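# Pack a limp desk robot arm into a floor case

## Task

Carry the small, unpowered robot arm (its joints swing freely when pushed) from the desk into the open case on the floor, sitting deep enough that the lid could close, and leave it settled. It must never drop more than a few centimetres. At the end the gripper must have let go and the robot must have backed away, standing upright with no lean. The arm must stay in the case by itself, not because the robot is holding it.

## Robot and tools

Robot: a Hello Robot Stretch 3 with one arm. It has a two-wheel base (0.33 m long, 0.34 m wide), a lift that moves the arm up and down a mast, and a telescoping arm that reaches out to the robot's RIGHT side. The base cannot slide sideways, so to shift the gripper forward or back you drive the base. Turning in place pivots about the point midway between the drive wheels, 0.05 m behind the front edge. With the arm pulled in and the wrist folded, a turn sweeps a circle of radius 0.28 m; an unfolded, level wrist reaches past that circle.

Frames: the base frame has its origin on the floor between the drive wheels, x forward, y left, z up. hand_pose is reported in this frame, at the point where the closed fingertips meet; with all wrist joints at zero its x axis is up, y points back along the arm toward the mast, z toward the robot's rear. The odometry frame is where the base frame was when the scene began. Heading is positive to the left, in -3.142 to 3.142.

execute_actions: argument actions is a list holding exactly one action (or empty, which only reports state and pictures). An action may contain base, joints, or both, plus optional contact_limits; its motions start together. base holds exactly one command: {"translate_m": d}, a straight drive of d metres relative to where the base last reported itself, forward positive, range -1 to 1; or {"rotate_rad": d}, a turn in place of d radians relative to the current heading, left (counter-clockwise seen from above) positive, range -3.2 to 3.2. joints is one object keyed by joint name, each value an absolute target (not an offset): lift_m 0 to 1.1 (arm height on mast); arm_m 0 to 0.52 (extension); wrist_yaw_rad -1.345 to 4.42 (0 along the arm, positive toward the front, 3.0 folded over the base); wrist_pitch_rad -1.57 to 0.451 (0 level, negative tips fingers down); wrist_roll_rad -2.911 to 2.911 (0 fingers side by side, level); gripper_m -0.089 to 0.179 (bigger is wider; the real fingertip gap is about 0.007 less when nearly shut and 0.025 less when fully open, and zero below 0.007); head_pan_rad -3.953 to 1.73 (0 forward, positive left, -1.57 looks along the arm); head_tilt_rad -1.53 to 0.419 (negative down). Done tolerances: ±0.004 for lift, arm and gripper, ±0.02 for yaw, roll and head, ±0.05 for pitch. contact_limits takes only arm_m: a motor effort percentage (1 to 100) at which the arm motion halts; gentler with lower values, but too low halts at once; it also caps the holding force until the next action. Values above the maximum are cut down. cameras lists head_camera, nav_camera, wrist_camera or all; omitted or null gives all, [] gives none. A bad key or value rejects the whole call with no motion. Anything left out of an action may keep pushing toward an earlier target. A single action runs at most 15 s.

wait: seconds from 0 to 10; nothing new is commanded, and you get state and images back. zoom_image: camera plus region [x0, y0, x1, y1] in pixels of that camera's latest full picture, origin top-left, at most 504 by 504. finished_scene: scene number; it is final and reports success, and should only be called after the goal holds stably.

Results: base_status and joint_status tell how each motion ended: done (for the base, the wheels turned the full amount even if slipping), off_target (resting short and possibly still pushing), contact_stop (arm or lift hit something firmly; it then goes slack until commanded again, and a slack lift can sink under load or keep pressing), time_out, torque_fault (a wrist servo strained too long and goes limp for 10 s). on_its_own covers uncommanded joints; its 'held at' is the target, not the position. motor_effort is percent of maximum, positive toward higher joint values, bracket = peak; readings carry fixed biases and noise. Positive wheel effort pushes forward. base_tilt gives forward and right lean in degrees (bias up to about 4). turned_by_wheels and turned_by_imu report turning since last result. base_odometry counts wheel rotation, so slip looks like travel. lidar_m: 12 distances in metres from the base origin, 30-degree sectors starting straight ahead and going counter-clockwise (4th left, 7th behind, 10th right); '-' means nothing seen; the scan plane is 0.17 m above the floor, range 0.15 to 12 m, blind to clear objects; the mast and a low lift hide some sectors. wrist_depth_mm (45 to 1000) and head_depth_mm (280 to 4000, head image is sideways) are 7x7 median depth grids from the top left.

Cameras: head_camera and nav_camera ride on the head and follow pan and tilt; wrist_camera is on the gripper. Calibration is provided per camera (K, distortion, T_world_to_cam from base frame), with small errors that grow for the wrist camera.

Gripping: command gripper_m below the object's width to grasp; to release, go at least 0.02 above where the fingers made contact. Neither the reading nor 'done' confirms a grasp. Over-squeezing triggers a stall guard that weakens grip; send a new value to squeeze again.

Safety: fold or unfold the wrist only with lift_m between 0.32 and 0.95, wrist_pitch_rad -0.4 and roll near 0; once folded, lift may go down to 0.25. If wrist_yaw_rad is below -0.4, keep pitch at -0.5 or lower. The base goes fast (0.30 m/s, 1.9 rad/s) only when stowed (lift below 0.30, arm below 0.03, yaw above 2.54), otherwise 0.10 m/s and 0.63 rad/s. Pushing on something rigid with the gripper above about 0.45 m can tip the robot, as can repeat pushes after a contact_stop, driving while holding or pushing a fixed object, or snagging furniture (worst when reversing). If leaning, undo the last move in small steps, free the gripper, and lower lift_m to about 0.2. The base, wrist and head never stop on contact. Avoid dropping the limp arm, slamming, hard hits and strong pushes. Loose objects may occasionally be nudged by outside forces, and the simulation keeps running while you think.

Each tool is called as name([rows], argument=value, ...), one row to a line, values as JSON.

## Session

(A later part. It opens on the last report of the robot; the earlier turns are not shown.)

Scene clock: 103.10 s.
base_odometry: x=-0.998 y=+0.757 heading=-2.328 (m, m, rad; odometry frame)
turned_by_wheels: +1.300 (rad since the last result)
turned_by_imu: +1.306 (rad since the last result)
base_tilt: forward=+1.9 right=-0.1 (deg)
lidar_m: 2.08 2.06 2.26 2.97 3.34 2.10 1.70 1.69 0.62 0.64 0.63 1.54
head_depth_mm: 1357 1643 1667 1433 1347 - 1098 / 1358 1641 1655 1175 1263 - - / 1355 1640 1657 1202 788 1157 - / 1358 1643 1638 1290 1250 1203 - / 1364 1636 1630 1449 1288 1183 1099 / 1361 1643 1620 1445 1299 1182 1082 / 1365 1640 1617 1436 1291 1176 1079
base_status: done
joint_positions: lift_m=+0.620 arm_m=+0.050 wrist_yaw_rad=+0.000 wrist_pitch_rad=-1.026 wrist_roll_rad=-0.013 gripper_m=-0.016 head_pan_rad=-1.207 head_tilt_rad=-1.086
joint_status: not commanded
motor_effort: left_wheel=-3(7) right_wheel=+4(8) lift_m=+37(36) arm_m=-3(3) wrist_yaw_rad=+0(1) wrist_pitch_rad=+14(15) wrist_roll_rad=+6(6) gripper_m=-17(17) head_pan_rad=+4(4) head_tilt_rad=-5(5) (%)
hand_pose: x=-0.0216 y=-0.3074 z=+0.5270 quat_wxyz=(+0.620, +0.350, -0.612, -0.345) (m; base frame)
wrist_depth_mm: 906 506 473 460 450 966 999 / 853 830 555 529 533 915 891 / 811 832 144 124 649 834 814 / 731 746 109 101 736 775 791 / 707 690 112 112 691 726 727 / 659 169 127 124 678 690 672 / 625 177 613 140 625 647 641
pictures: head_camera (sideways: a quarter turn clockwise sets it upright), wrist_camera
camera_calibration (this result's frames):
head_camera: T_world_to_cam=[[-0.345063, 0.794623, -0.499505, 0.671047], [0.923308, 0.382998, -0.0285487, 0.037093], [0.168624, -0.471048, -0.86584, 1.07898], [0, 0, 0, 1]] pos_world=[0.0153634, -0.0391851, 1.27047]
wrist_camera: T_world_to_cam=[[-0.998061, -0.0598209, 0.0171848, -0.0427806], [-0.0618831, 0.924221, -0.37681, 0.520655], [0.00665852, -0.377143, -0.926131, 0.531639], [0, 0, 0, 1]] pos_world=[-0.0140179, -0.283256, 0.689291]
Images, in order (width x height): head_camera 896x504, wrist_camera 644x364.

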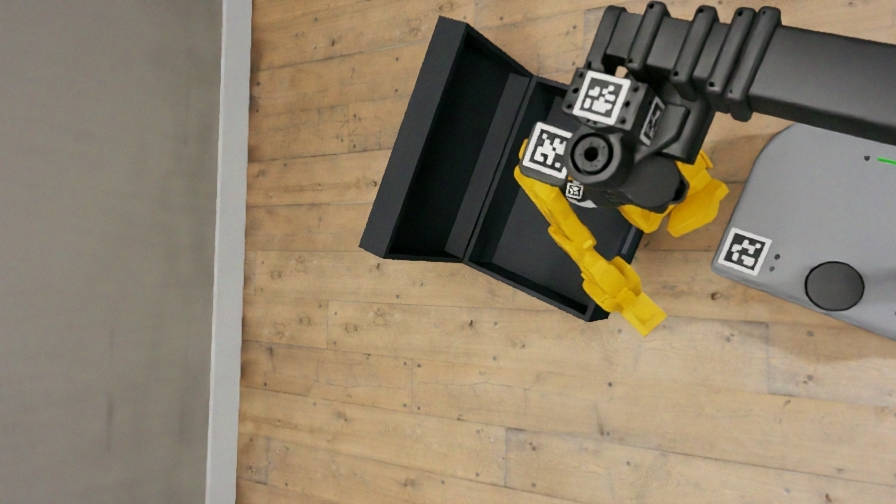

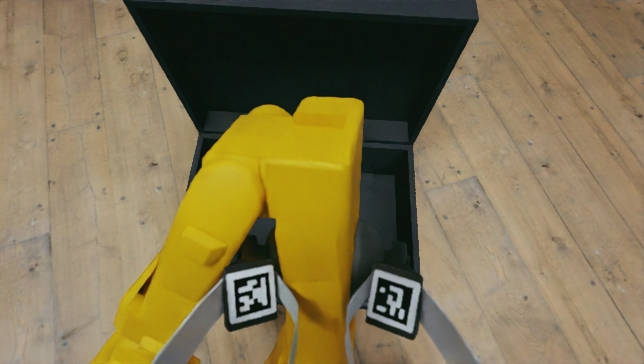

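execute_actions([
  {"joints":{"arm_m":0.26}},
], cameras=[])

execute_actions([
  {"joints":{"lift_m":0.40}},
], cameras=[])

execute_actions([
  {"joints":{"lift_m":0.37,"arm_m":0.33,"wrist_pitch_rad":-1.22}},
], cameras=["head_camera","wrist_camera"])

execute_actions([
  {"joints":{"lift_m":0.31,"arm_m":0.335}},
], cameras=["head_camera","wrist_camera"])

Scene clock: 111.70 s.
base_odometry: x=-0.998 y=+0.757 heading=-2.328 (m, m, rad; odometry frame)
turned_by_wheels: +0.000 (rad since the last result)
turned_by_imu: +0.001 (rad since the last result)
base_tilt: forward=+1.9 right=+0.0 (deg)
lidar_m: 2.08 2.06 2.27 2.96 3.32 2.09 1.71 1.69 0.62 0.64 0.63 1.54
head_depth_mm: 1362 1645 1703 - - - 1092 / 1364 1638 1690 1220 1255 1198 - / 1360 1646 1657 1079 1256 1193 - / 1355 1647 1645 1228 1285 1208 - / 1361 1652 1629 1451 1285 1182 1096 / 1367 1642 1620 1440 1299 1181 1083 / 1358 1637 1611 1431 1287 1176 1076
base_status: not commanded
joint_positions: lift_m=+0.620 arm_m=+0.260 wrist_yaw_rad=+0.000 wrist_pitch_rad=-1.026 wrist_roll_rad=-0.013 gripper_m=-0.016 head_pan_rad=-1.207 head_tilt_rad=-1.086
joint_status: all done
motor_effort: left_wheel=-3(3) right_wheel=+4(3) lift_m=+36(36) arm_m=+3(3) wrist_yaw_rad=+0(0) wrist_pitch_rad=+15(15) wrist_roll_rad=+6(6) gripper_m=-17(18) head_pan_rad=+4(3) head_tilt_rad=-5(5) (%)
hand_pose: x=-0.0216 y=-0.5167 z=+0.5270 quat_wxyz=(+0.620, +0.349, -0.612, -0.345) (m; base frame)
wrist_depth_mm: 950 934 937 968 967 957 964 / 844 875 847 883 892 896 896 / 806 323 144 124 841 842 846 / 729 368 109 100 307 344 765 / 708 699 112 112 516 731 732 / 668 171 127 125 669 679 692 / 638 177 595 141 603 637 653
pictures: none
No camera images: the call's "cameras" was empty. Leave "cameras" out to get every camera's image.

Scene clock: 114.53 s.
base_odometry: x=-0.998 y=+0.757 heading=-2.328 (m, m, rad; odometry frame)
turned_by_wheels: +0.000 (rad since the last result)
turned_by_imu: +0.000 (rad since the last result)
base_tilt: forward=+2.1 right=+0.0 (deg)
lidar_m: 2.08 2.06 2.26 2.96 3.34 2.10 1.70 1.69 0.62 0.37 0.45 1.54
head_depth_mm: 1353 1635 1670 1449 1326 1203 1108 / 1356 1647 1662 1119 1274 1189 1099 / 1362 1638 1649 1134 1239 1190 - / 1360 1642 1637 1289 1260 1206 - / 1359 1638 1633 1447 1287 1183 1095 / 1364 1640 1620 1445 1297 1179 1085 / 1361 1633 1609 1434 1292 1176 1078
base_status: not commanded
joint_positions: lift_m=+0.400 arm_m=+0.260 wrist_yaw_rad=+0.000 wrist_pitch_rad=-1.026 wrist_roll_rad=-0.013 gripper_m=-0.016 head_pan_rad=-1.207 head_tilt_rad=-1.086
joint_status: all done
motor_effort: left_wheel=-3(3) right_wheel=+4(4) lift_m=+36(36) arm_m=+3(3) wrist_yaw_rad=+0(0) wrist_pitch_rad=+14(15) wrist_roll_rad=+6(6) gripper_m=-18(18) head_pan_rad=+3(4) head_tilt_rad=-5(5) (%)
hand_pose: x=-0.0216 y=-0.5167 z=+0.3070 quat_wxyz=(+0.620, +0.349, -0.612, -0.345) (m; base frame)
wrist_depth_mm: 211 207 202 199 197 192 184 / 257 249 243 235 235 229 202 / 286 319 144 123 292 278 224 / 508 354 109 100 354 321 519 / 473 368 112 112 382 489 497 / 446 170 128 124 436 462 471 / 341 177 402 140 410 428 438
pictures: none
No camera images: the call's "cameras" was empty. Leave "cameras" out to get every camera's image.

Scene clock: 116.23 s.
base_odometry: x=-0.998 y=+0.757 heading=-2.328 (m, m, rad; odometry frame)
turned_by_wheels: +0.000 (rad since the last result)
turned_by_imu: +0.000 (rad since the last result)
base_tilt: forward=+1.9 right=+0.0 (deg)
lidar_m: 2.08 2.06 2.26 2.97 3.34 2.10 1.70 1.69 0.62 0.37 0.40 1.54
head_depth_mm: 1362 1638 1670 1461 1326 1205 1100 / 1362 1626 1666 1071 1285 1182 1100 / 1359 1641 1647 1131 1233 1196 - / 1364 1639 1647 1285 1263 1208 - / 1360 1639 1628 1446 1286 1188 1097 / 1361 1642 1618 1441 1291 1179 1084 / 1358 1643 1608 1431 1289 1176 1077
base_status: not commanded
joint_positions: lift_m=+0.370 arm_m=+0.330 wrist_yaw_rad=+0.000 wrist_pitch_rad=-1.227 wrist_roll_rad=-0.010 gripper_m=-0.016 head_pan_rad=-1.207 head_tilt_rad=-1.086
joint_status: all done
motor_effort: left_wheel=-3(4) right_wheel=+4(3) lift_m=+36(36) arm_m=+3(4) wrist_yaw_rad=+0(0) wrist_pitch_rad=+4(18) wrist_roll_rad=+5(6) gripper_m=-17(18) head_pan_rad=+4(4) head_tilt_rad=-6(5) (%)
hand_pose: x=-0.0216 y=-0.5383 z=+0.2593 quat_wxyz=(+0.581, +0.409, -0.575, -0.405) (m; base frame)
wrist_depth_mm: 174 170 167 163 159 155 153 / 230 224 217 202 206 200 185 / 282 292 139 122 286 264 201 / 324 302 108 99 296 295 436 / 317 392 111 110 395 344 428 / 311 169 128 124 395 335 421 / 305 186 372 142 373 331 403
pictures: head_camera (sideways: a quarter turn clockwise sets it upright), wrist_camera
camera_calibration (this result's frames):
head_camera: T_world_to_cam=[[-0.345079, 0.794663, -0.499431, 0.67095], [0.923307, 0.383001, -0.0285461, 0.0370897], [0.168598, -0.470979, -0.865883, 1.07903], [0, 0, 0, 1]] pos_world=[0.0153625, -0.0391826, 1.27047]
wrist_camera: T_world_to_cam=[[-0.998217, -0.0595395, 0.0041181, -0.048477], [-0.0592729, 0.980954, -0.184978, 0.613992], [0.00697382, -0.184892, -0.982734, 0.314816], [0, 0, 0, 1]] pos_world=[-0.014193, -0.546977, 0.423155]
Images, in order (width x height): head_camera 896x504, wrist_camera 644x364.

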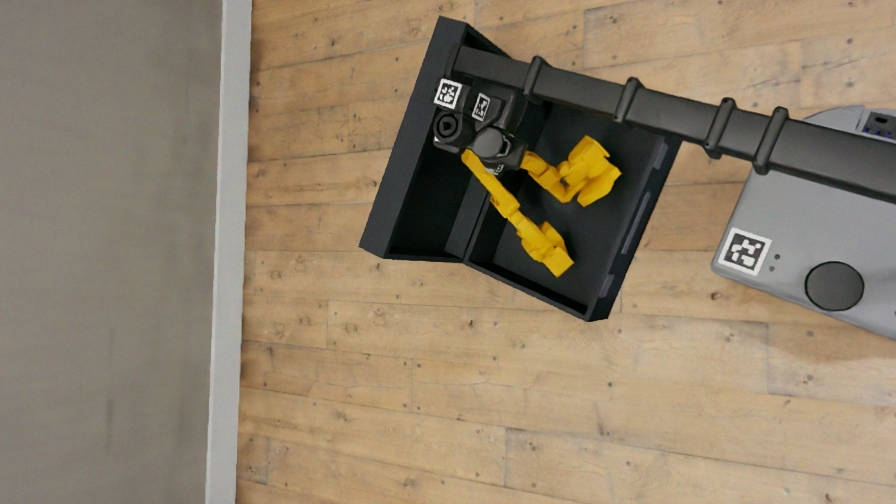

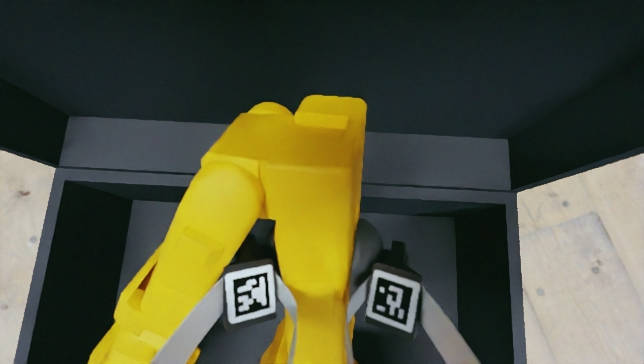

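Scene clock: 117.60 s.
base_odometry: x=-0.998 y=+0.757 heading=-2.328 (m, m, rad; odometry frame)
turned_by_wheels: +0.000 (rad since the last result)
turned_by_imu: +0.000 (rad since the last result)
base_tilt: forward=+1.9 right=+0.1 (deg)
lidar_m: 2.08 2.06 2.27 2.97 3.33 2.10 1.70 1.69 0.62 0.47 0.64 1.54
head_depth_mm: 1359 1639 1671 1439 1330 1208 1104 / 1360 1647 1667 1106 1296 1189 1102 / 1356 1646 1653 1153 1243 1199 - / 1357 1637 1642 1286 1254 1208 - / 1357 1639 1639 1449 1286 1183 1098 / 1364 1640 1623 1442 1301 1178 1081 / 1363 1648 1618 1435 1288 1173 1076
base_status: not commanded
joint_positions: lift_m=+0.310 arm_m=+0.335 wrist_yaw_rad=+0.000 wrist_pitch_rad=-1.227 wrist_roll_rad=-0.005 gripper_m=-0.016 head_pan_rad=-1.207 head_tilt_rad=-1.086
joint_status: all done
motor_effort: left_wheel=-2(3) right_wheel=+4(3) lift_m=+34(38) arm_m=+3(3) wrist_yaw_rad=-1(1) wrist_pitch_rad=+3(4) wrist_roll_rad=+2(5) gripper_m=-18(18) head_pan_rad=+4(4) head_tilt_rad=-5(5) (%)
hand_pose: x=-0.0216 y=-0.5434 z=+0.1994 quat_wxyz=(+0.580, +0.408, -0.576, -0.406) (m; base frame)
wrist_depth_mm: 165 161 158 155 152 149 146 / 216 211 207 191 196 192 183 / 231 234 142 122 235 236 200 / 262 252 109 100 239 238 375 / 294 338 112 112 342 294 369 / 298 169 128 124 334 290 353 / 300 181 316 141 316 288 341
pictures: head_camera (sideways: a quarter turn clockwise sets it upright), wrist_camera
camera_calibration (this result's frames):
head_camera: T_world_to_cam=[[-0.345079, 0.794664, -0.49943, 0.67095], [0.923307, 0.383001, -0.0285461, 0.0370897], [0.168598, -0.470978, -0.865884, 1.07904], [0, 0, 0, 1]] pos_world=[0.0153625, -0.0391826, 1.27047]
wrist_camera: T_world_to_cam=[[-0.998525, -0.0542447, 0.00227964, -0.0453039], [-0.0537254, 0.981168, -0.185533, 0.608291], [0.00782746, -0.185382, -0.982635, 0.254727], [0, 0, 0, 1]] pos_world=[-0.0145503, -0.552072, 0.363265]
Images, in order (width x height): head_camera 896x504, wrist_camera 644x364.

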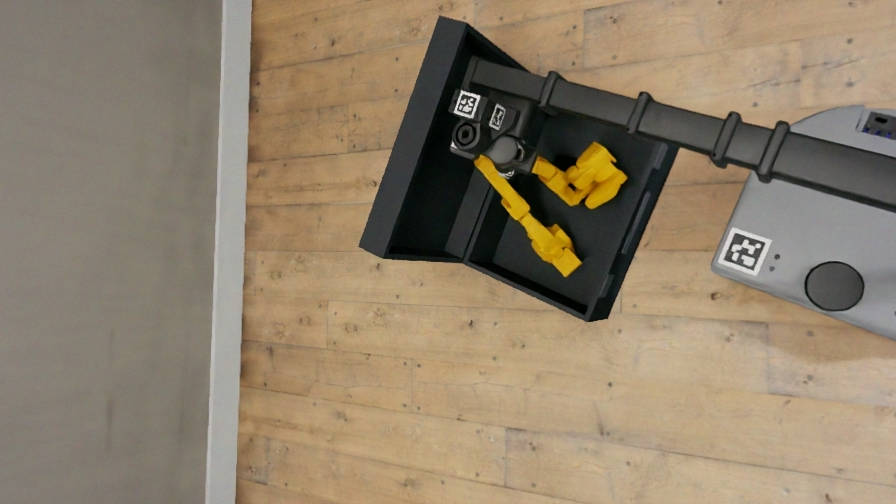

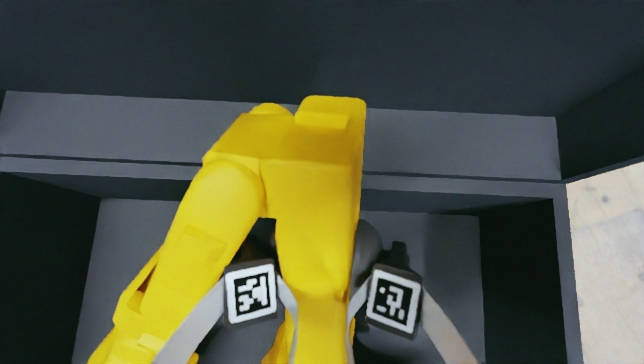

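Case is ~3 cm closer.

execute_actions([
  {"joints":{"lift_m":0.29,"arm_m":0.32,"wrist_pitch_rad":-1.36}},
], cameras=["head_camera","wrist_camera"])

execute_actions([
  {"joints":{"lift_m":0.235,"arm_m":0.34}},
], cameras=["head_camera","wrist_camera"])

Scene clock: 122.03 s.
base_odometry: x=-0.998 y=+0.757 heading=-2.328 (m, m, rad; odometry frame)
turned_by_wheels: +0.000 (rad since the last result)
turned_by_imu: +0.001 (rad since the last result)
base_tilt: forward=+2.0 right=+0.1 (deg)
lidar_m: 2.08 2.06 2.26 2.97 3.32 2.10 1.70 1.69 0.62 0.44 0.63 1.54
head_depth_mm: 1363 1637 1677 1441 1329 1210 1105 / 1361 1637 1659 1123 1296 1192 1101 / 1361 1637 1651 1163 1185 1195 - / 1351 1636 1641 1292 1253 1207 - / 1365 1635 1634 1454 1279 1181 1095 / 1356 1649 1621 1449 1303 1182 1082 / 1364 1648 1615 1436 1292 1177 1079
base_status: not commanded
joint_positions: lift_m=+0.290 arm_m=+0.321 wrist_yaw_rad=+0.002 wrist_pitch_rad=-1.278 wrist_roll_rad=-0.003 gripper_m=-0.016 head_pan_rad=-1.207 head_tilt_rad=-1.086
joint_status: wrist_pitch_rad off_target (ended at -1.278, target -1.360); the others done
on_its_own: wrist_pitch_rad is at rest, and its effort (-46) is outside its rest range (-20 to +32)
motor_effort: left_wheel=-2(3) right_wheel=+0(4) lift_m=+22(32) arm_m=-6(4) wrist_yaw_rad=-1(3) wrist_pitch_rad=-46(45) wrist_roll_rad=+1(3) gripper_m=-17(17) head_pan_rad=+3(3) head_tilt_rad=-5(5) (%)
hand_pose: x=-0.0215 y=-0.5166 z=+0.1769 quat_wxyz=(+0.569, +0.423, -0.566, -0.421) (m; base frame)
wrist_depth_mm: 206 203 198 194 189 185 180 / 212 214 211 213 214 216 203 / 230 219 131 106 218 216 217 / 287 327 111 107 322 279 348 / 291 315 113 116 319 296 230 / 292 168 129 125 312 290 227 / 299 162 303 137 306 287 225
pictures: head_camera (sideways: a quarter turn clockwise sets it upright), wrist_camera
camera_calibration (this result's frames):
head_camera: T_world_to_cam=[[-0.345081, 0.794669, -0.499419, 0.670935], [0.923307, 0.383001, -0.0285458, 0.0370892], [0.168594, -0.470968, -0.86589, 1.07904], [0, 0, 0, 1]] pos_world=[0.0153623, -0.0391822, 1.27047]
wrist_camera: T_world_to_cam=[[-0.998537, -0.0540543, -0.00108879, -0.0430178], [-0.0534141, 0.989428, -0.134833, 0.573072], [0.0083656, -0.134578, -0.990868, 0.265286], [0, 0, 0, 1]] pos_world=[-0.014564, -0.533637, 0.340085]
Images, in order (width x height): head_camera 896x504, wrist_camera 644x364.

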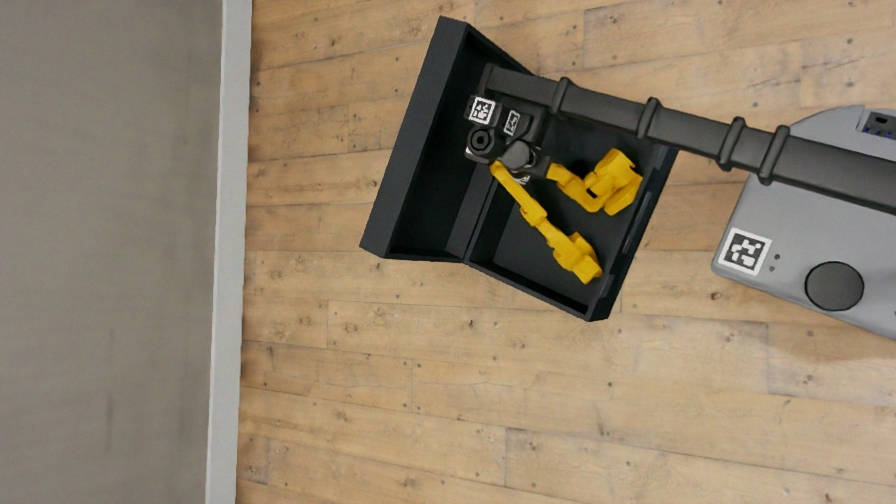

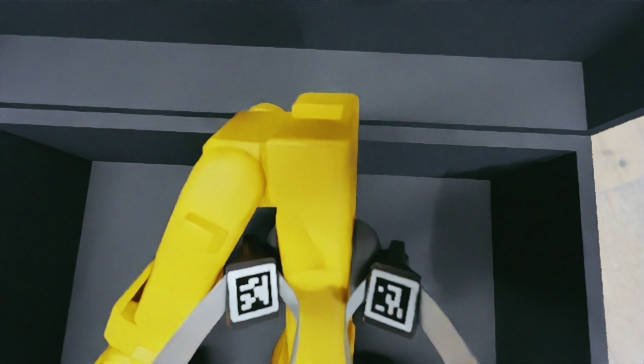

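Scene clock: 123.50 s.
base_odometry: x=-0.998 y=+0.757 heading=-2.328 (m, m, rad; odometry frame)
turned_by_wheels: +0.000 (rad since the last result)
turned_by_imu: +0.000 (rad since the last result)
base_tilt: forward=+2.0 right=-0.3 (deg)
lidar_m: 2.07 2.06 2.27 2.96 3.35 2.09 1.71 1.69 0.62 0.48 0.63 1.54
head_depth_mm: 1365 1642 1673 1443 1327 1206 1104 / 1359 1649 1678 1124 1292 1194 1107 / 1357 1645 1647 1185 1192 1192 - / 1358 1647 1637 1286 1270 1210 - / 1355 1646 1626 1454 1284 1183 1099 / 1359 1643 1617 1441 1296 1178 1079 / 1365 1650 1610 1438 1291 1176 1080
base_status: not commanded
joint_positions: lift_m=+0.251 arm_m=+0.340 wrist_yaw_rad=+0.002 wrist_pitch_rad=-1.303 wrist_roll_rad=-0.006 gripper_m=-0.016 head_pan_rad=-1.207 head_tilt_rad=-1.087
joint_status: lift_m contact_stop (moved -0.040 of -0.055); the others done
on_its_own: lift_m is slack since a contact_stop, until your next command for it (your +0.235 is given up); wrist_pitch_rad is at rest, and its effort (-32) is outside its rest range (-20 to +32)
motor_effort: left_wheel=+0(1) right_wheel=-1(4) lift_m=+35(36) arm_m=+1(5) wrist_yaw_rad=-2(1) wrist_pitch_rad=-32(47) wrist_roll_rad=+3(3) gripper_m=-17(18) head_pan_rad=+4(3) head_tilt_rad=-4(5) (%)
hand_pose: x=-0.0215 y=-0.5295 z=+0.1361 quat_wxyz=(+0.564, +0.431, -0.560, -0.427) (m; base frame)
wrist_depth_mm: 170 170 169 170 166 162 159 / 167 167 168 167 168 167 167 / 184 175 120 113 173 173 168 / 281 284 116 118 282 264 191 / 277 276 122 121 277 277 198 / 272 137 130 122 271 271 197 / 267 142 268 127 268 266 195
pictures: head_camera (sideways: a quarter turn clockwise sets it upright), wrist_camera
camera_calibration (this result's frames):
head_camera: T_world_to_cam=[[-0.345286, 0.795135, -0.498537, 0.669787], [0.923285, 0.383056, -0.0285159, 0.0370505], [0.168293, -0.470137, -0.8664, 1.07971], [0, 0, 0, 1]] pos_world=[0.0153521, -0.039152, 1.27043]
wrist_camera: T_world_to_cam=[[-0.998364, -0.0571539, -0.00156883, -0.0453367], [-0.0566331, 0.992292, -0.110219, 0.578457], [0.0078562, -0.10995, -0.993906, 0.236603], [0, 0, 0, 1]] pos_world=[-0.0143615, -0.550575, 0.298847]
Images, in order (width x height): head_camera 896x504, wrist_camera 644x364.

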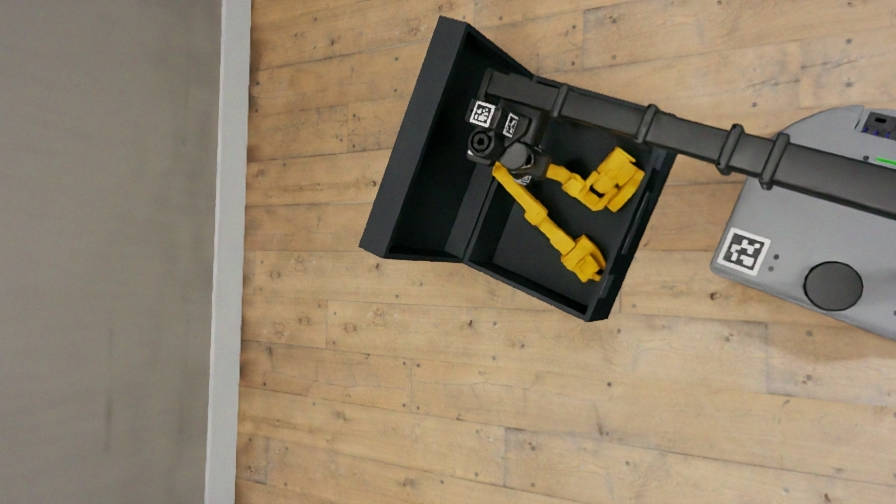

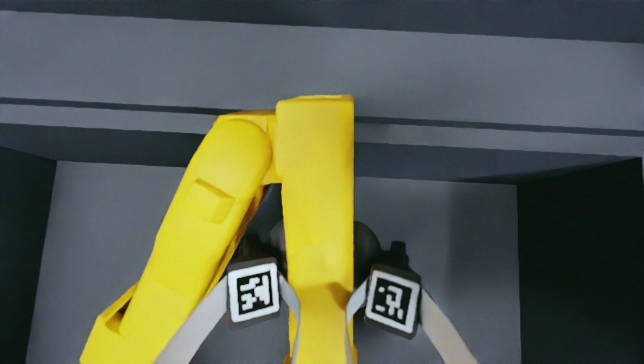

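execute_actions([
  {"joints":{"lift_m":0.258,"arm_m":0.31,"wrist_pitch_rad":-1.33}},
], cameras=["head_camera","wrist_camera"])

execute_actions([
  {"joints":{"lift_m":0.22,"arm_m":0.32}},
], cameras=["head_camera","wrist_camera"])

Scene clock: 127.00 s.
base_odometry: x=-0.998 y=+0.757 heading=-2.328 (m, m, rad; odometry frame)
turned_by_wheels: +0.000 (rad since the last result)
turned_by_imu: +0.000 (rad since the last result)
base_tilt: forward=+1.9 right=-0.2 (deg)
lidar_m: 2.07 2.06 2.26 2.96 3.33 2.09 1.70 1.69 0.60 0.45 0.62 1.55
head_depth_mm: 1354 1649 1678 1465 1330 1208 1105 / 1359 1636 1666 1123 1269 1186 1106 / 1361 1644 1641 1164 1210 1194 - / 1353 1640 1653 1275 1251 1206 - / 1365 1641 1629 1457 1283 1185 1099 / 1366 1648 1610 1444 1298 1178 1081 / 1360 1648 1613 1429 1285 1171 1080
base_status: not commanded
joint_positions: lift_m=+0.258 arm_m=+0.311 wrist_yaw_rad=+0.004 wrist_pitch_rad=-1.276 wrist_roll_rad=-0.008 gripper_m=-0.016 head_pan_rad=-1.207 head_tilt_rad=-1.087
joint_status: wrist_pitch_rad off_target (ended at -1.276, target -1.330); the others done
on_its_own: wrist_pitch_rad is at rest, and its effort (-30) is outside its rest range (-20 to +32)
motor_effort: left_wheel=+0(1) right_wheel=-1(2) lift_m=+42(46) arm_m=-5(5) wrist_yaw_rad=-2(3) wrist_pitch_rad=-30(38) wrist_roll_rad=+4(4) gripper_m=-18(18) head_pan_rad=+3(4) head_tilt_rad=-4(4) (%)
hand_pose: x=-0.0214 y=-0.5071 z=+0.1443 quat_wxyz=(+0.571, +0.424, -0.565, -0.419) (m; base frame)
wrist_depth_mm: 181 180 180 174 169 164 158 / 178 180 178 178 178 179 178 / 210 195 120 112 184 175 176 / 281 293 116 118 281 251 196 / 283 281 124 121 286 282 204 / 278 151 135 123 280 275 201 / 270 147 270 129 273 274 197
pictures: head_camera (sideways: a quarter turn clockwise sets it upright), wrist_camera
camera_calibration (this result's frames):
head_camera: T_world_to_cam=[[-0.345286, 0.795135, -0.498536, 0.669786], [0.923285, 0.383056, -0.0285159, 0.0370505], [0.168293, -0.470137, -0.8664, 1.07971], [0, 0, 0, 1]] pos_world=[0.0153521, -0.039152, 1.27043]
wrist_camera: T_world_to_cam=[[-0.998151, -0.0607831, 0.00054593, -0.0460887], [-0.0602833, 0.988712, -0.137169, 0.559138], [0.00779778, -0.136948, -0.990548, 0.233035], [0, 0, 0, 1]] pos_world=[-0.0141139, -0.523714, 0.307553]
Images, in order (width x height): head_camera 896x504, wrist_camera 644x364.

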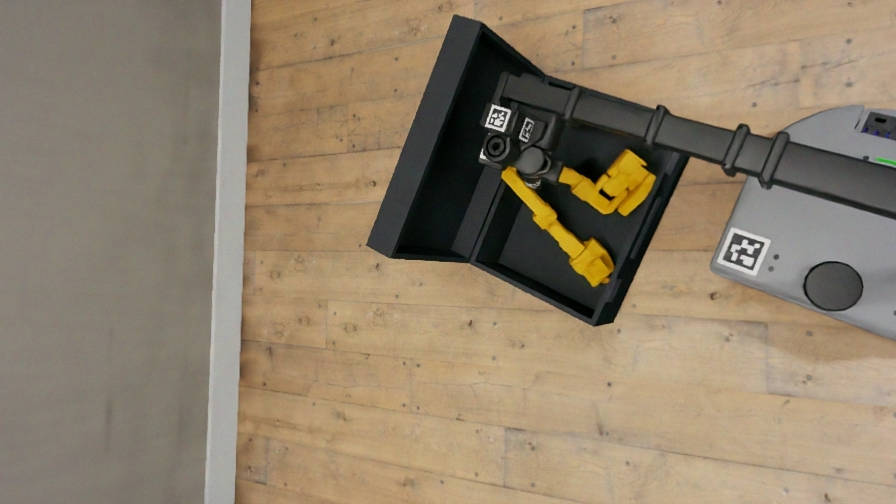

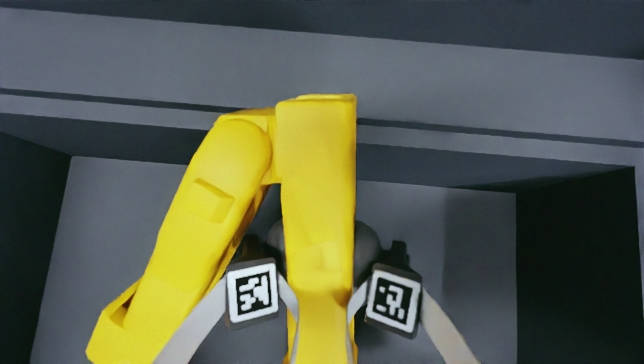

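Scene clock: 128.13 s.
base_odometry: x=-0.998 y=+0.757 heading=-2.328 (m, m, rad; odometry frame)
turned_by_wheels: +0.000 (rad since the last result)
turned_by_imu: +0.000 (rad since the last result)
base_tilt: forward=+2.0 right=+0.0 (deg)
lidar_m: 2.07 2.06 2.26 2.96 3.33 2.09 1.71 1.69 0.60 0.46 0.62 1.54
head_depth_mm: 1356 1634 1672 1461 1329 1208 1104 / 1360 1640 1664 1114 1272 1189 1099 / 1362 1640 1648 1170 1191 1192 - / 1362 1644 1640 1276 1249 1212 - / 1363 1643 1629 1450 1284 1185 1097 / 1362 1644 1614 1439 1296 1179 1084 / 1364 1644 1614 1431 1292 1170 1082
base_status: not commanded
joint_positions: lift_m=+0.247 arm_m=+0.320 wrist_yaw_rad=-0.001 wrist_pitch_rad=-1.305 wrist_roll_rad=-0.007 gripper_m=-0.016 head_pan_rad=-1.207 head_tilt_rad=-1.088
joint_status: lift_m contact_stop (moved -0.010 of -0.038); the others done
on_its_own: lift_m is slack since a contact_stop, until your next command for it (your +0.220 is given up)
motor_effort: left_wheel=-1(3) right_wheel=+1(4) lift_m=+36(37) arm_m=+2(7) wrist_yaw_rad=+0(2) wrist_pitch_rad=-14(30) wrist_roll_rad=+3(4) gripper_m=-19(19) head_pan_rad=+4(4) head_tilt_rad=-5(5) (%)
hand_pose: x=-0.0217 y=-0.5087 z=+0.1325 quat_wxyz=(+0.564, +0.431, -0.560, -0.429) (m; base frame)
wrist_depth_mm: 167 166 166 165 165 161 156 / 164 163 163 163 163 163 164 / 207 189 117 112 170 169 162 / 278 280 115 117 278 253 196 / 273 274 122 120 272 275 203 / 267 138 134 121 271 268 199 / 263 142 263 126 261 266 196
pictures: head_camera (sideways: a quarter turn clockwise sets it upright), wrist_camera
camera_calibration (this result's frames):
head_camera: T_world_to_cam=[[-0.345323, 0.795231, -0.498357, 0.669553], [0.923283, 0.383062, -0.0285099, 0.0370426], [0.16823, -0.469969, -0.866503, 1.07984], [0, 0, 0, 1]] pos_world=[0.0153498, -0.0391459, 1.27042]
wrist_camera: T_world_to_cam=[[-0.998483, -0.0550443, -0.00144361, -0.0432355], [-0.0545687, 0.992681, -0.107732, 0.557313], [0.00736309, -0.10749, -0.994179, 0.236558], [0, 0, 0, 1]] pos_world=[-0.0144999, -0.530186, 0.295159]
Images, in order (width x height): head_camera 896x504, wrist_camera 644x364.

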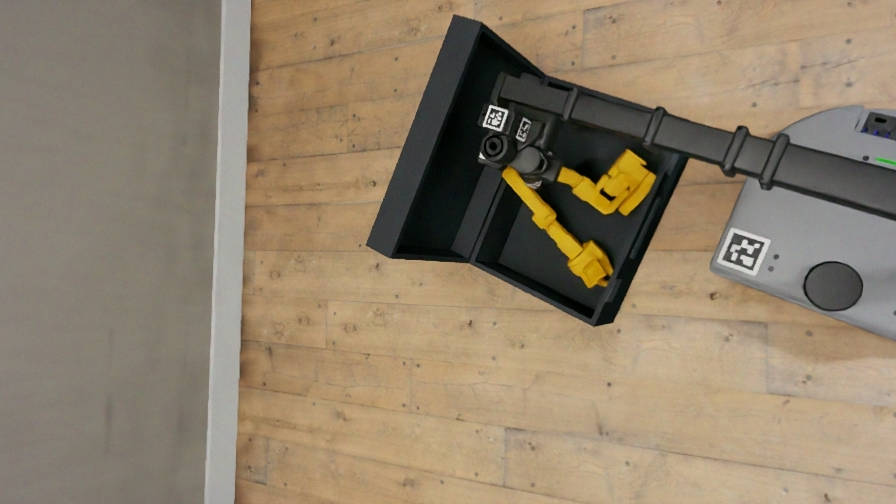

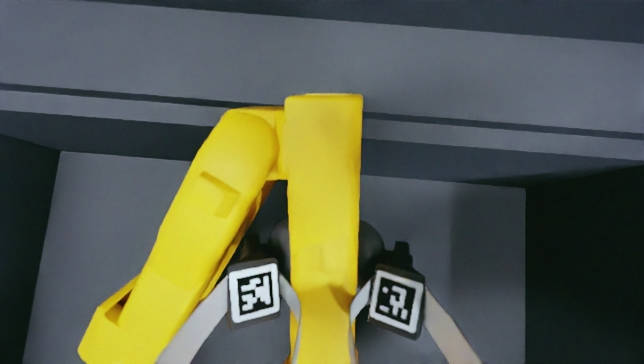

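execute_actions([
  {"joints":{"lift_m":0.262,"arm_m":0.31,"wrist_pitch_rad":-1.33,"wrist_roll_rad":-0.25}},
], cameras=["head_camera","wrist_camera"])

Scene clock: 139.00 s.
base_odometry: x=-0.998 y=+0.757 heading=-2.328 (m, m, rad; odometry frame)
turned_by_wheels: +0.000 (rad since the last result)
turned_by_imu: +0.000 (rad since the last result)
base_tilt: forward=+1.9 right=+0.0 (deg)
lidar_m: 2.08 2.06 2.27 2.97 3.34 2.09 1.70 1.69 0.60 0.44 0.62 1.54
head_depth_mm: 1360 1646 1672 1456 1324 1210 1102 / 1357 1652 1657 1119 1272 1192 1098 / 1365 1645 1651 1163 1214 1188 - / 1357 1641 1638 1267 1247 1205 - / 1357 1635 1624 1450 1277 1185 1096 / 1361 1639 1622 1434 1300 1177 1083 / 1359 1643 1610 1427 1290 1180 1080
base_status: not commanded
joint_positions: lift_m=+0.262 arm_m=+0.310 wrist_yaw_rad=-0.012 wrist_pitch_rad=-1.305 wrist_roll_rad=-0.217 gripper_m=-0.016 head_pan_rad=-1.207 head_tilt_rad=-1.088
joint_status: wrist_roll_rad off_target (ended at -0.217, target -0.250); the others done
motor_effort: left_wheel=-2(2) right_wheel=+1(1) lift_m=+44(46) arm_m=-4(3) wrist_yaw_rad=+8(8) wrist_pitch_rad=-14(15) wrist_roll_rad=-16(20) gripper_m=-18(18) head_pan_rad=+4(4) head_tilt_rad=-4(4) (%)
hand_pose: x=-0.0221 y=-0.4995 z=+0.1469 quat_wxyz=(+0.617, +0.470, -0.500, -0.384) (m; base frame)
wrist_depth_mm: 180 176 177 180 174 157 143 / 242 202 182 176 178 183 175 / 274 286 112 107 182 181 182 / 279 286 112 113 271 204 188 / 273 162 128 118 296 292 208 / 271 142 275 121 289 279 197 / 160 158 271 129 281 258 196
pictures: head_camera (sideways: a quarter turn clockwise sets it upright), wrist_camera
camera_calibration (this result's frames):
head_camera: T_world_to_cam=[[-0.345323, 0.795231, -0.498357, 0.669553], [0.923283, 0.383062, -0.0285099, 0.0370426], [0.168229, -0.469969, -0.866503, 1.07984], [0, 0, 0, 1]] pos_world=[0.0153498, -0.0391459, 1.27042]
wrist_camera: T_world_to_cam=[[-0.968169, -0.244649, 0.0528744, -0.145189], [-0.248875, 0.963432, -0.0992949, 0.529626], [-0.0266484, -0.109293, -0.993652, 0.250082], [0, 0, 0, 1]] pos_world=[-0.00209229, -0.518446, 0.308761]
Images, in order (width x height): head_camera 896x504, wrist_camera 644x364.

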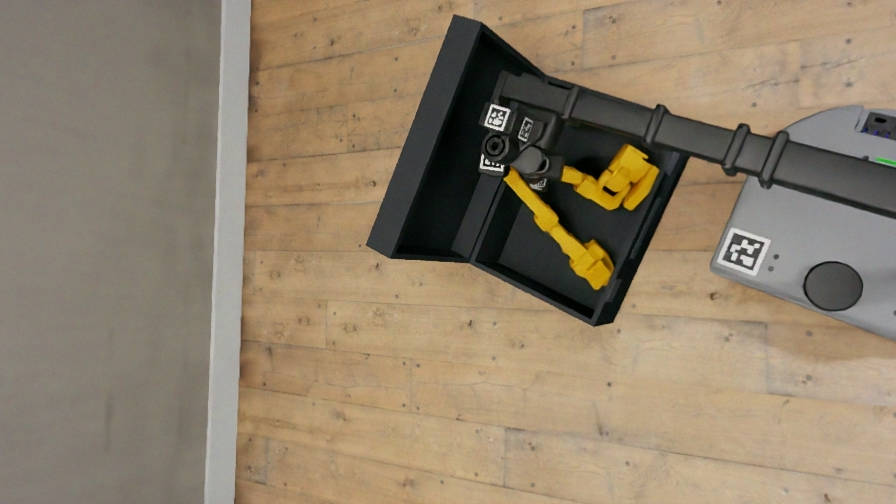

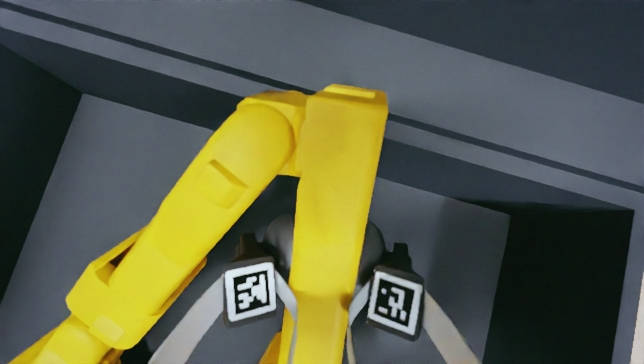

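execute_actions([
  {"joints":{"lift_m":0.255,"arm_m":0.295,"wrist_roll_rad":-0.4}},
], cameras=["head_camera","wrist_camera"])

execute_actions([
  {"joints":{"lift_m":0.22,"wrist_roll_rad":-0.3}},
], cameras=["head_camera","wrist_camera"])

Scene clock: 142.67 s.
base_odometry: x=-0.998 y=+0.757 heading=-2.328 (m, m, rad; odometry frame)
turned_by_wheels: +0.000 (rad since the last result)
turned_by_imu: +0.000 (rad since the last result)
base_tilt: forward=+2.0 right=-0.1 (deg)
lidar_m: 2.08 2.06 2.27 2.96 3.34 2.10 1.70 1.69 0.60 0.44 0.61 1.54
head_depth_mm: 1361 1646 1670 1463 1332 1207 1107 / 1364 1642 1660 1137 1272 1189 1101 / 1362 1644 1651 1164 1205 1195 - / 1359 1631 1638 1269 1262 1206 - / 1364 1643 1632 1448 1288 1182 1099 / 1359 1641 1613 1438 1298 1179 1086 / 1364 1642 1615 1426 1287 1176 1078
base_status: not commanded
joint_positions: lift_m=+0.255 arm_m=+0.296 wrist_yaw_rad=-0.015 wrist_pitch_rad=-1.284 wrist_roll_rad=-0.365 gripper_m=-0.016 head_pan_rad=-1.207 head_tilt_rad=-1.088
joint_status: wrist_roll_rad off_target (ended at -0.365, target -0.400); the others done
on_its_own: wrist_pitch_rad is at rest, and its effort (-26) is outside its rest range (-20 to +32)
motor_effort: left_wheel=-4(3) right_wheel=+4(5) lift_m=+32(36) arm_m=-4(4) wrist_yaw_rad=+11(10) wrist_pitch_rad=-26(31) wrist_roll_rad=-17(20) gripper_m=-20(20) head_pan_rad=+4(3) head_tilt_rad=-5(5) (%)
hand_pose: x=-0.0223 y=-0.4899 z=+0.1413 quat_wxyz=(+0.657, +0.490, -0.458, -0.345) (m; base frame)
wrist_depth_mm: 223 176 172 176 178 155 137 / 260 278 188 172 178 181 162 / 270 277 115 113 176 179 184 / 265 271 119 117 236 188 182 / 260 139 274 120 291 278 194 / 156 154 268 122 289 274 201 / 170 256 264 131 276 245 197
pictures: head_camera (sideways: a quarter turn clockwise sets it upright), wrist_camera
camera_calibration (this result's frames):
head_camera: T_world_to_cam=[[-0.345323, 0.795231, -0.498357, 0.669553], [0.923283, 0.383062, -0.0285099, 0.0370426], [0.168229, -0.469969, -0.866503, 1.07984], [0, 0, 0, 1]] pos_world=[0.0153498, -0.0391459, 1.27042]
wrist_camera: T_world_to_cam=[[-0.922141, -0.374357, 0.0975282, -0.211594], [-0.383611, 0.917447, -0.105515, 0.495099], [-0.0499765, -0.134713, -0.989624, 0.232054], [0, 0, 0, 1]] pos_world=[0.00640332, -0.502178, 0.302523]
Images, in order (width x height): head_camera 896x504, wrist_camera 644x364.

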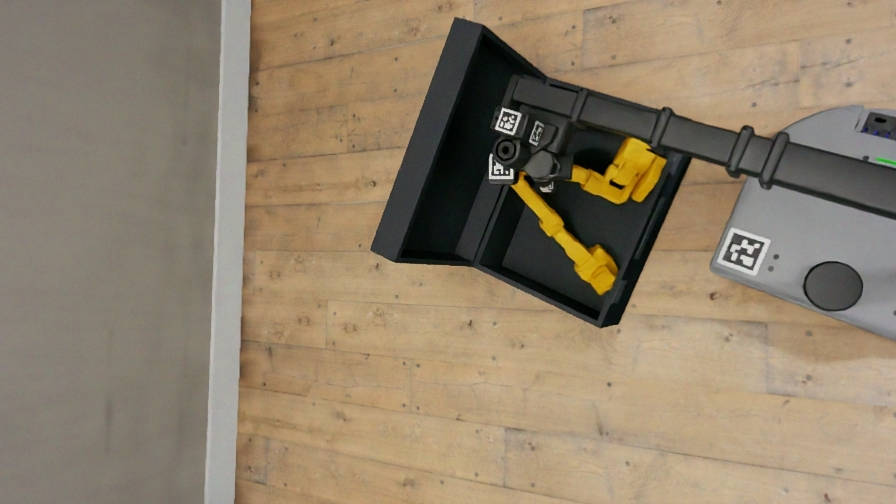

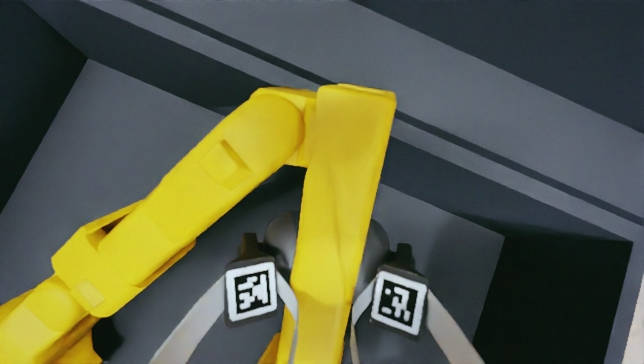

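Scene clock: 144.53 s.
base_odometry: x=-0.998 y=+0.757 heading=-2.328 (m, m, rad; odometry frame)
turned_by_wheels: +0.000 (rad since the last result)
turned_by_imu: +0.000 (rad since the last result)
base_tilt: forward=+2.1 right=-0.2 (deg)
lidar_m: 2.07 2.06 2.26 2.97 3.34 2.09 1.70 1.69 0.59 0.47 0.61 1.54
head_depth_mm: 1364 1631 1674 1462 1332 1203 1106 / 1357 1650 1669 1151 1268 1184 1103 / 1361 1626 1643 1169 1250 1180 - / 1363 1636 1646 1268 1258 1207 - / 1364 1638 1630 1445 1280 1186 1098 / 1361 1643 1619 1438 1296 1179 1082 / 1362 1641 1610 1436 1294 1173 1079
base_status: not commanded
joint_positions: lift_m=+0.237 arm_m=+0.295 wrist_yaw_rad=-0.012 wrist_pitch_rad=-1.284 wrist_roll_rad=-0.290 gripper_m=-0.016 head_pan_rad=-1.207 head_tilt_rad=-1.088
joint_status: lift_m contact_stop (moved -0.018 of -0.035); the others done
on_its_own: lift_m is slack since a contact_stop, until your next command for it (your +0.220 is given up); wrist_pitch_rad is at rest, and its effort (-26) is outside its rest range (-20 to +32)
motor_effort: left_wheel=-3(5) right_wheel=+5(7) lift_m=+36(38) arm_m=-2(4) wrist_yaw_rad=+8(11) wrist_pitch_rad=-26(34) wrist_roll_rad=-5(16) gripper_m=-22(23) head_pan_rad=+4(4) head_tilt_rad=-5(5) (%)
hand_pose: x=-0.0222 y=-0.4895 z=+0.1234 quat_wxyz=(+0.640, +0.477, -0.481, -0.362) (m; base frame)
wrist_depth_mm: 189 160 155 157 161 159 143 / 253 236 173 155 156 162 165 / 257 264 116 115 166 161 164 / 255 255 121 118 251 197 170 / 247 136 257 120 271 276 206 / 148 145 253 119 269 271 197 / 158 245 252 123 259 249 187
pictures: head_camera (sideways: a quarter turn clockwise sets it upright), wrist_camera
camera_calibration (this result's frames):
head_camera: T_world_to_cam=[[-0.345535, 0.795266, -0.498154, 0.66929], [0.923198, 0.383266, -0.028503, 0.0370342], [0.168258, -0.469744, -0.86662, 1.07999], [0, 0, 0, 1]] pos_world=[0.0153555, -0.039137, 1.27041]
wrist_camera: T_world_to_cam=[[-0.947646, -0.309742, 0.0776369, -0.17603], [-0.317042, 0.941656, -0.112996, 0.507127], [-0.0381076, -0.131694, -0.990558, 0.216284], [0, 0, 0, 1]] pos_world=[0.00220894, -0.50358, 0.285211]
Images, in order (width x height): head_camera 896x504, wrist_camera 644x364.

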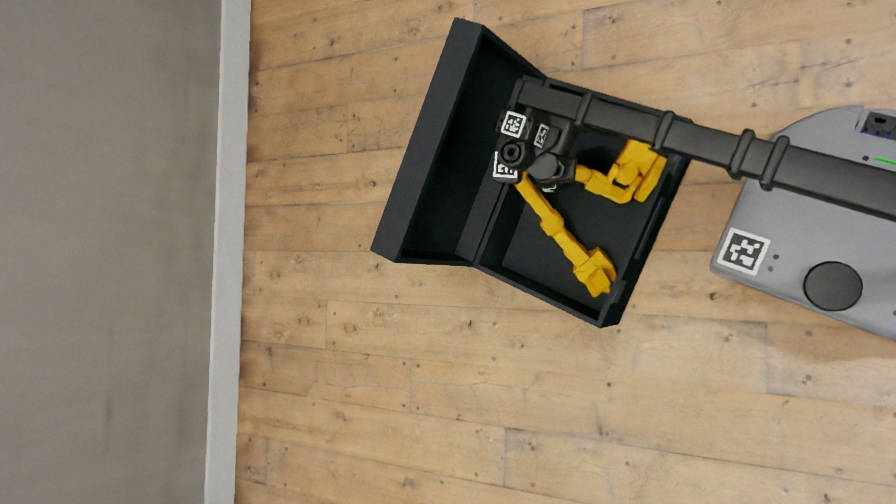

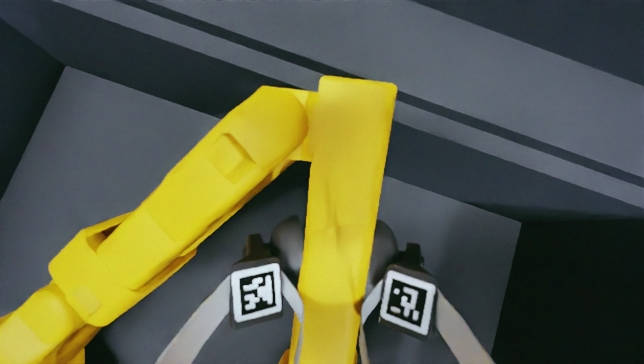

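execute_actions([
  {"joints":{"lift_m":0.215,"arm_m":0.305,"wrist_roll_rad":-0.1,"wrist_pitch_rad":-1.33}},
], cameras=["head_camera","wrist_camera"])

execute_actions([
  {"joints":{"lift_m":0.185,"arm_m":0.315}},
], cameras=["head_camera","wrist_camera"])

Scene clock: 147.87 s.
base_odometry: x=-0.998 y=+0.757 heading=-2.328 (m, m, rad; odometry frame)
turned_by_wheels: +0.000 (rad since the last result)
turned_by_imu: +0.001 (rad since the last result)
base_tilt: forward=+1.9 right=-0.1 (deg)
lidar_m: 2.08 2.06 2.27 2.96 3.32 2.09 1.71 1.69 0.60 0.48 0.61 1.54
head_depth_mm: 1362 1646 1664 1463 1327 1209 1105 / 1362 1646 1669 1139 1269 1184 1102 / 1354 1640 1652 1163 1234 1182 - / 1363 1643 1638 1275 1252 1203 - / 1356 1650 1629 1450 1291 1186 1094 / 1368 1644 1621 1441 1299 1182 1087 / 1357 1637 1613 1426 1290 1172 1076
base_status: not commanded
joint_positions: lift_m=+0.235 arm_m=+0.305 wrist_yaw_rad=+0.003 wrist_pitch_rad=-1.325 wrist_roll_rad=-0.120 gripper_m=-0.016 head_pan_rad=-1.207 head_tilt_rad=-1.088
joint_status: lift_m contact_stop (moved -0.002 of -0.022); wrist_roll_rad off_target (ended at -0.120, target -0.100); the others done
on_its_own: lift_m is slack since a contact_stop, until your next command for it (your +0.215 is given up)
motor_effort: left_wheel=+0(4) right_wheel=-2(5) lift_m=+36(35) arm_m=+4(3) wrist_yaw_rad=-2(8) wrist_pitch_rad=-3(25) wrist_roll_rad=+10(10) gripper_m=-21(23) head_pan_rad=+3(4) head_tilt_rad=-4(5) (%)
hand_pose: x=-0.0215 y=-0.4885 z=+0.1193 quat_wxyz=(+0.591, +0.461, -0.522, -0.407) (m; base frame)
wrist_depth_mm: 155 148 148 150 150 152 153 / 207 180 157 119 150 150 151 / 261 265 114 111 184 160 158 / 259 259 118 115 267 264 200 / 257 133 257 118 265 265 203 / 149 143 254 119 260 259 198 / 154 247 249 123 255 255 191
pictures: head_camera (sideways: a quarter turn clockwise sets it upright), wrist_camera
camera_calibration (this result's frames):
head_camera: T_world_to_cam=[[-0.345535, 0.795266, -0.498154, 0.66929], [0.923198, 0.383266, -0.028503, 0.0370342], [0.168258, -0.469744, -0.86662, 1.07999], [0, 0, 0, 1]] pos_world=[0.0153555, -0.039137, 1.27041]
wrist_camera: T_world_to_cam=[[-0.985326, -0.168866, 0.024827, -0.100408], [-0.170386, 0.981709, -0.0849446, 0.525286], [-0.0100287, -0.0879283, -0.996076, 0.235028], [0, 0, 0, 1]] pos_world=[-0.00707635, -0.511968, 0.281219]
Images, in order (width x height): head_camera 896x504, wrist_camera 644x364.

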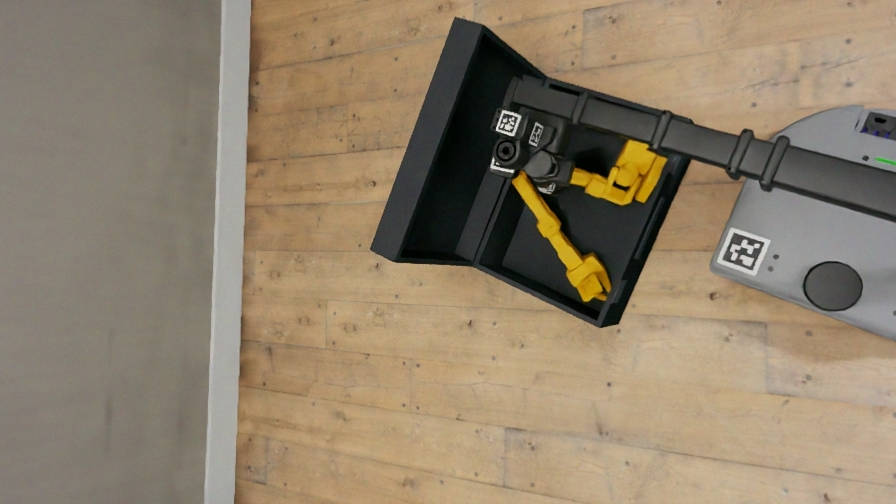

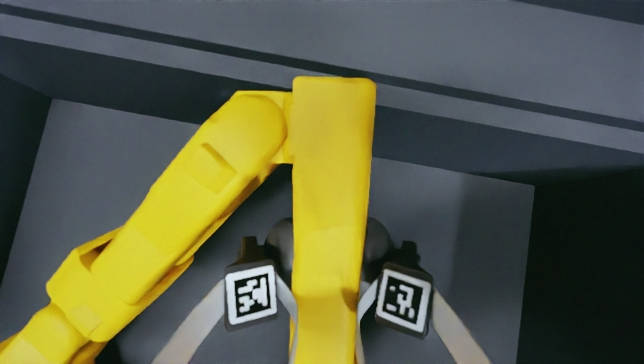

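not run: a stop came earlier in this reply.


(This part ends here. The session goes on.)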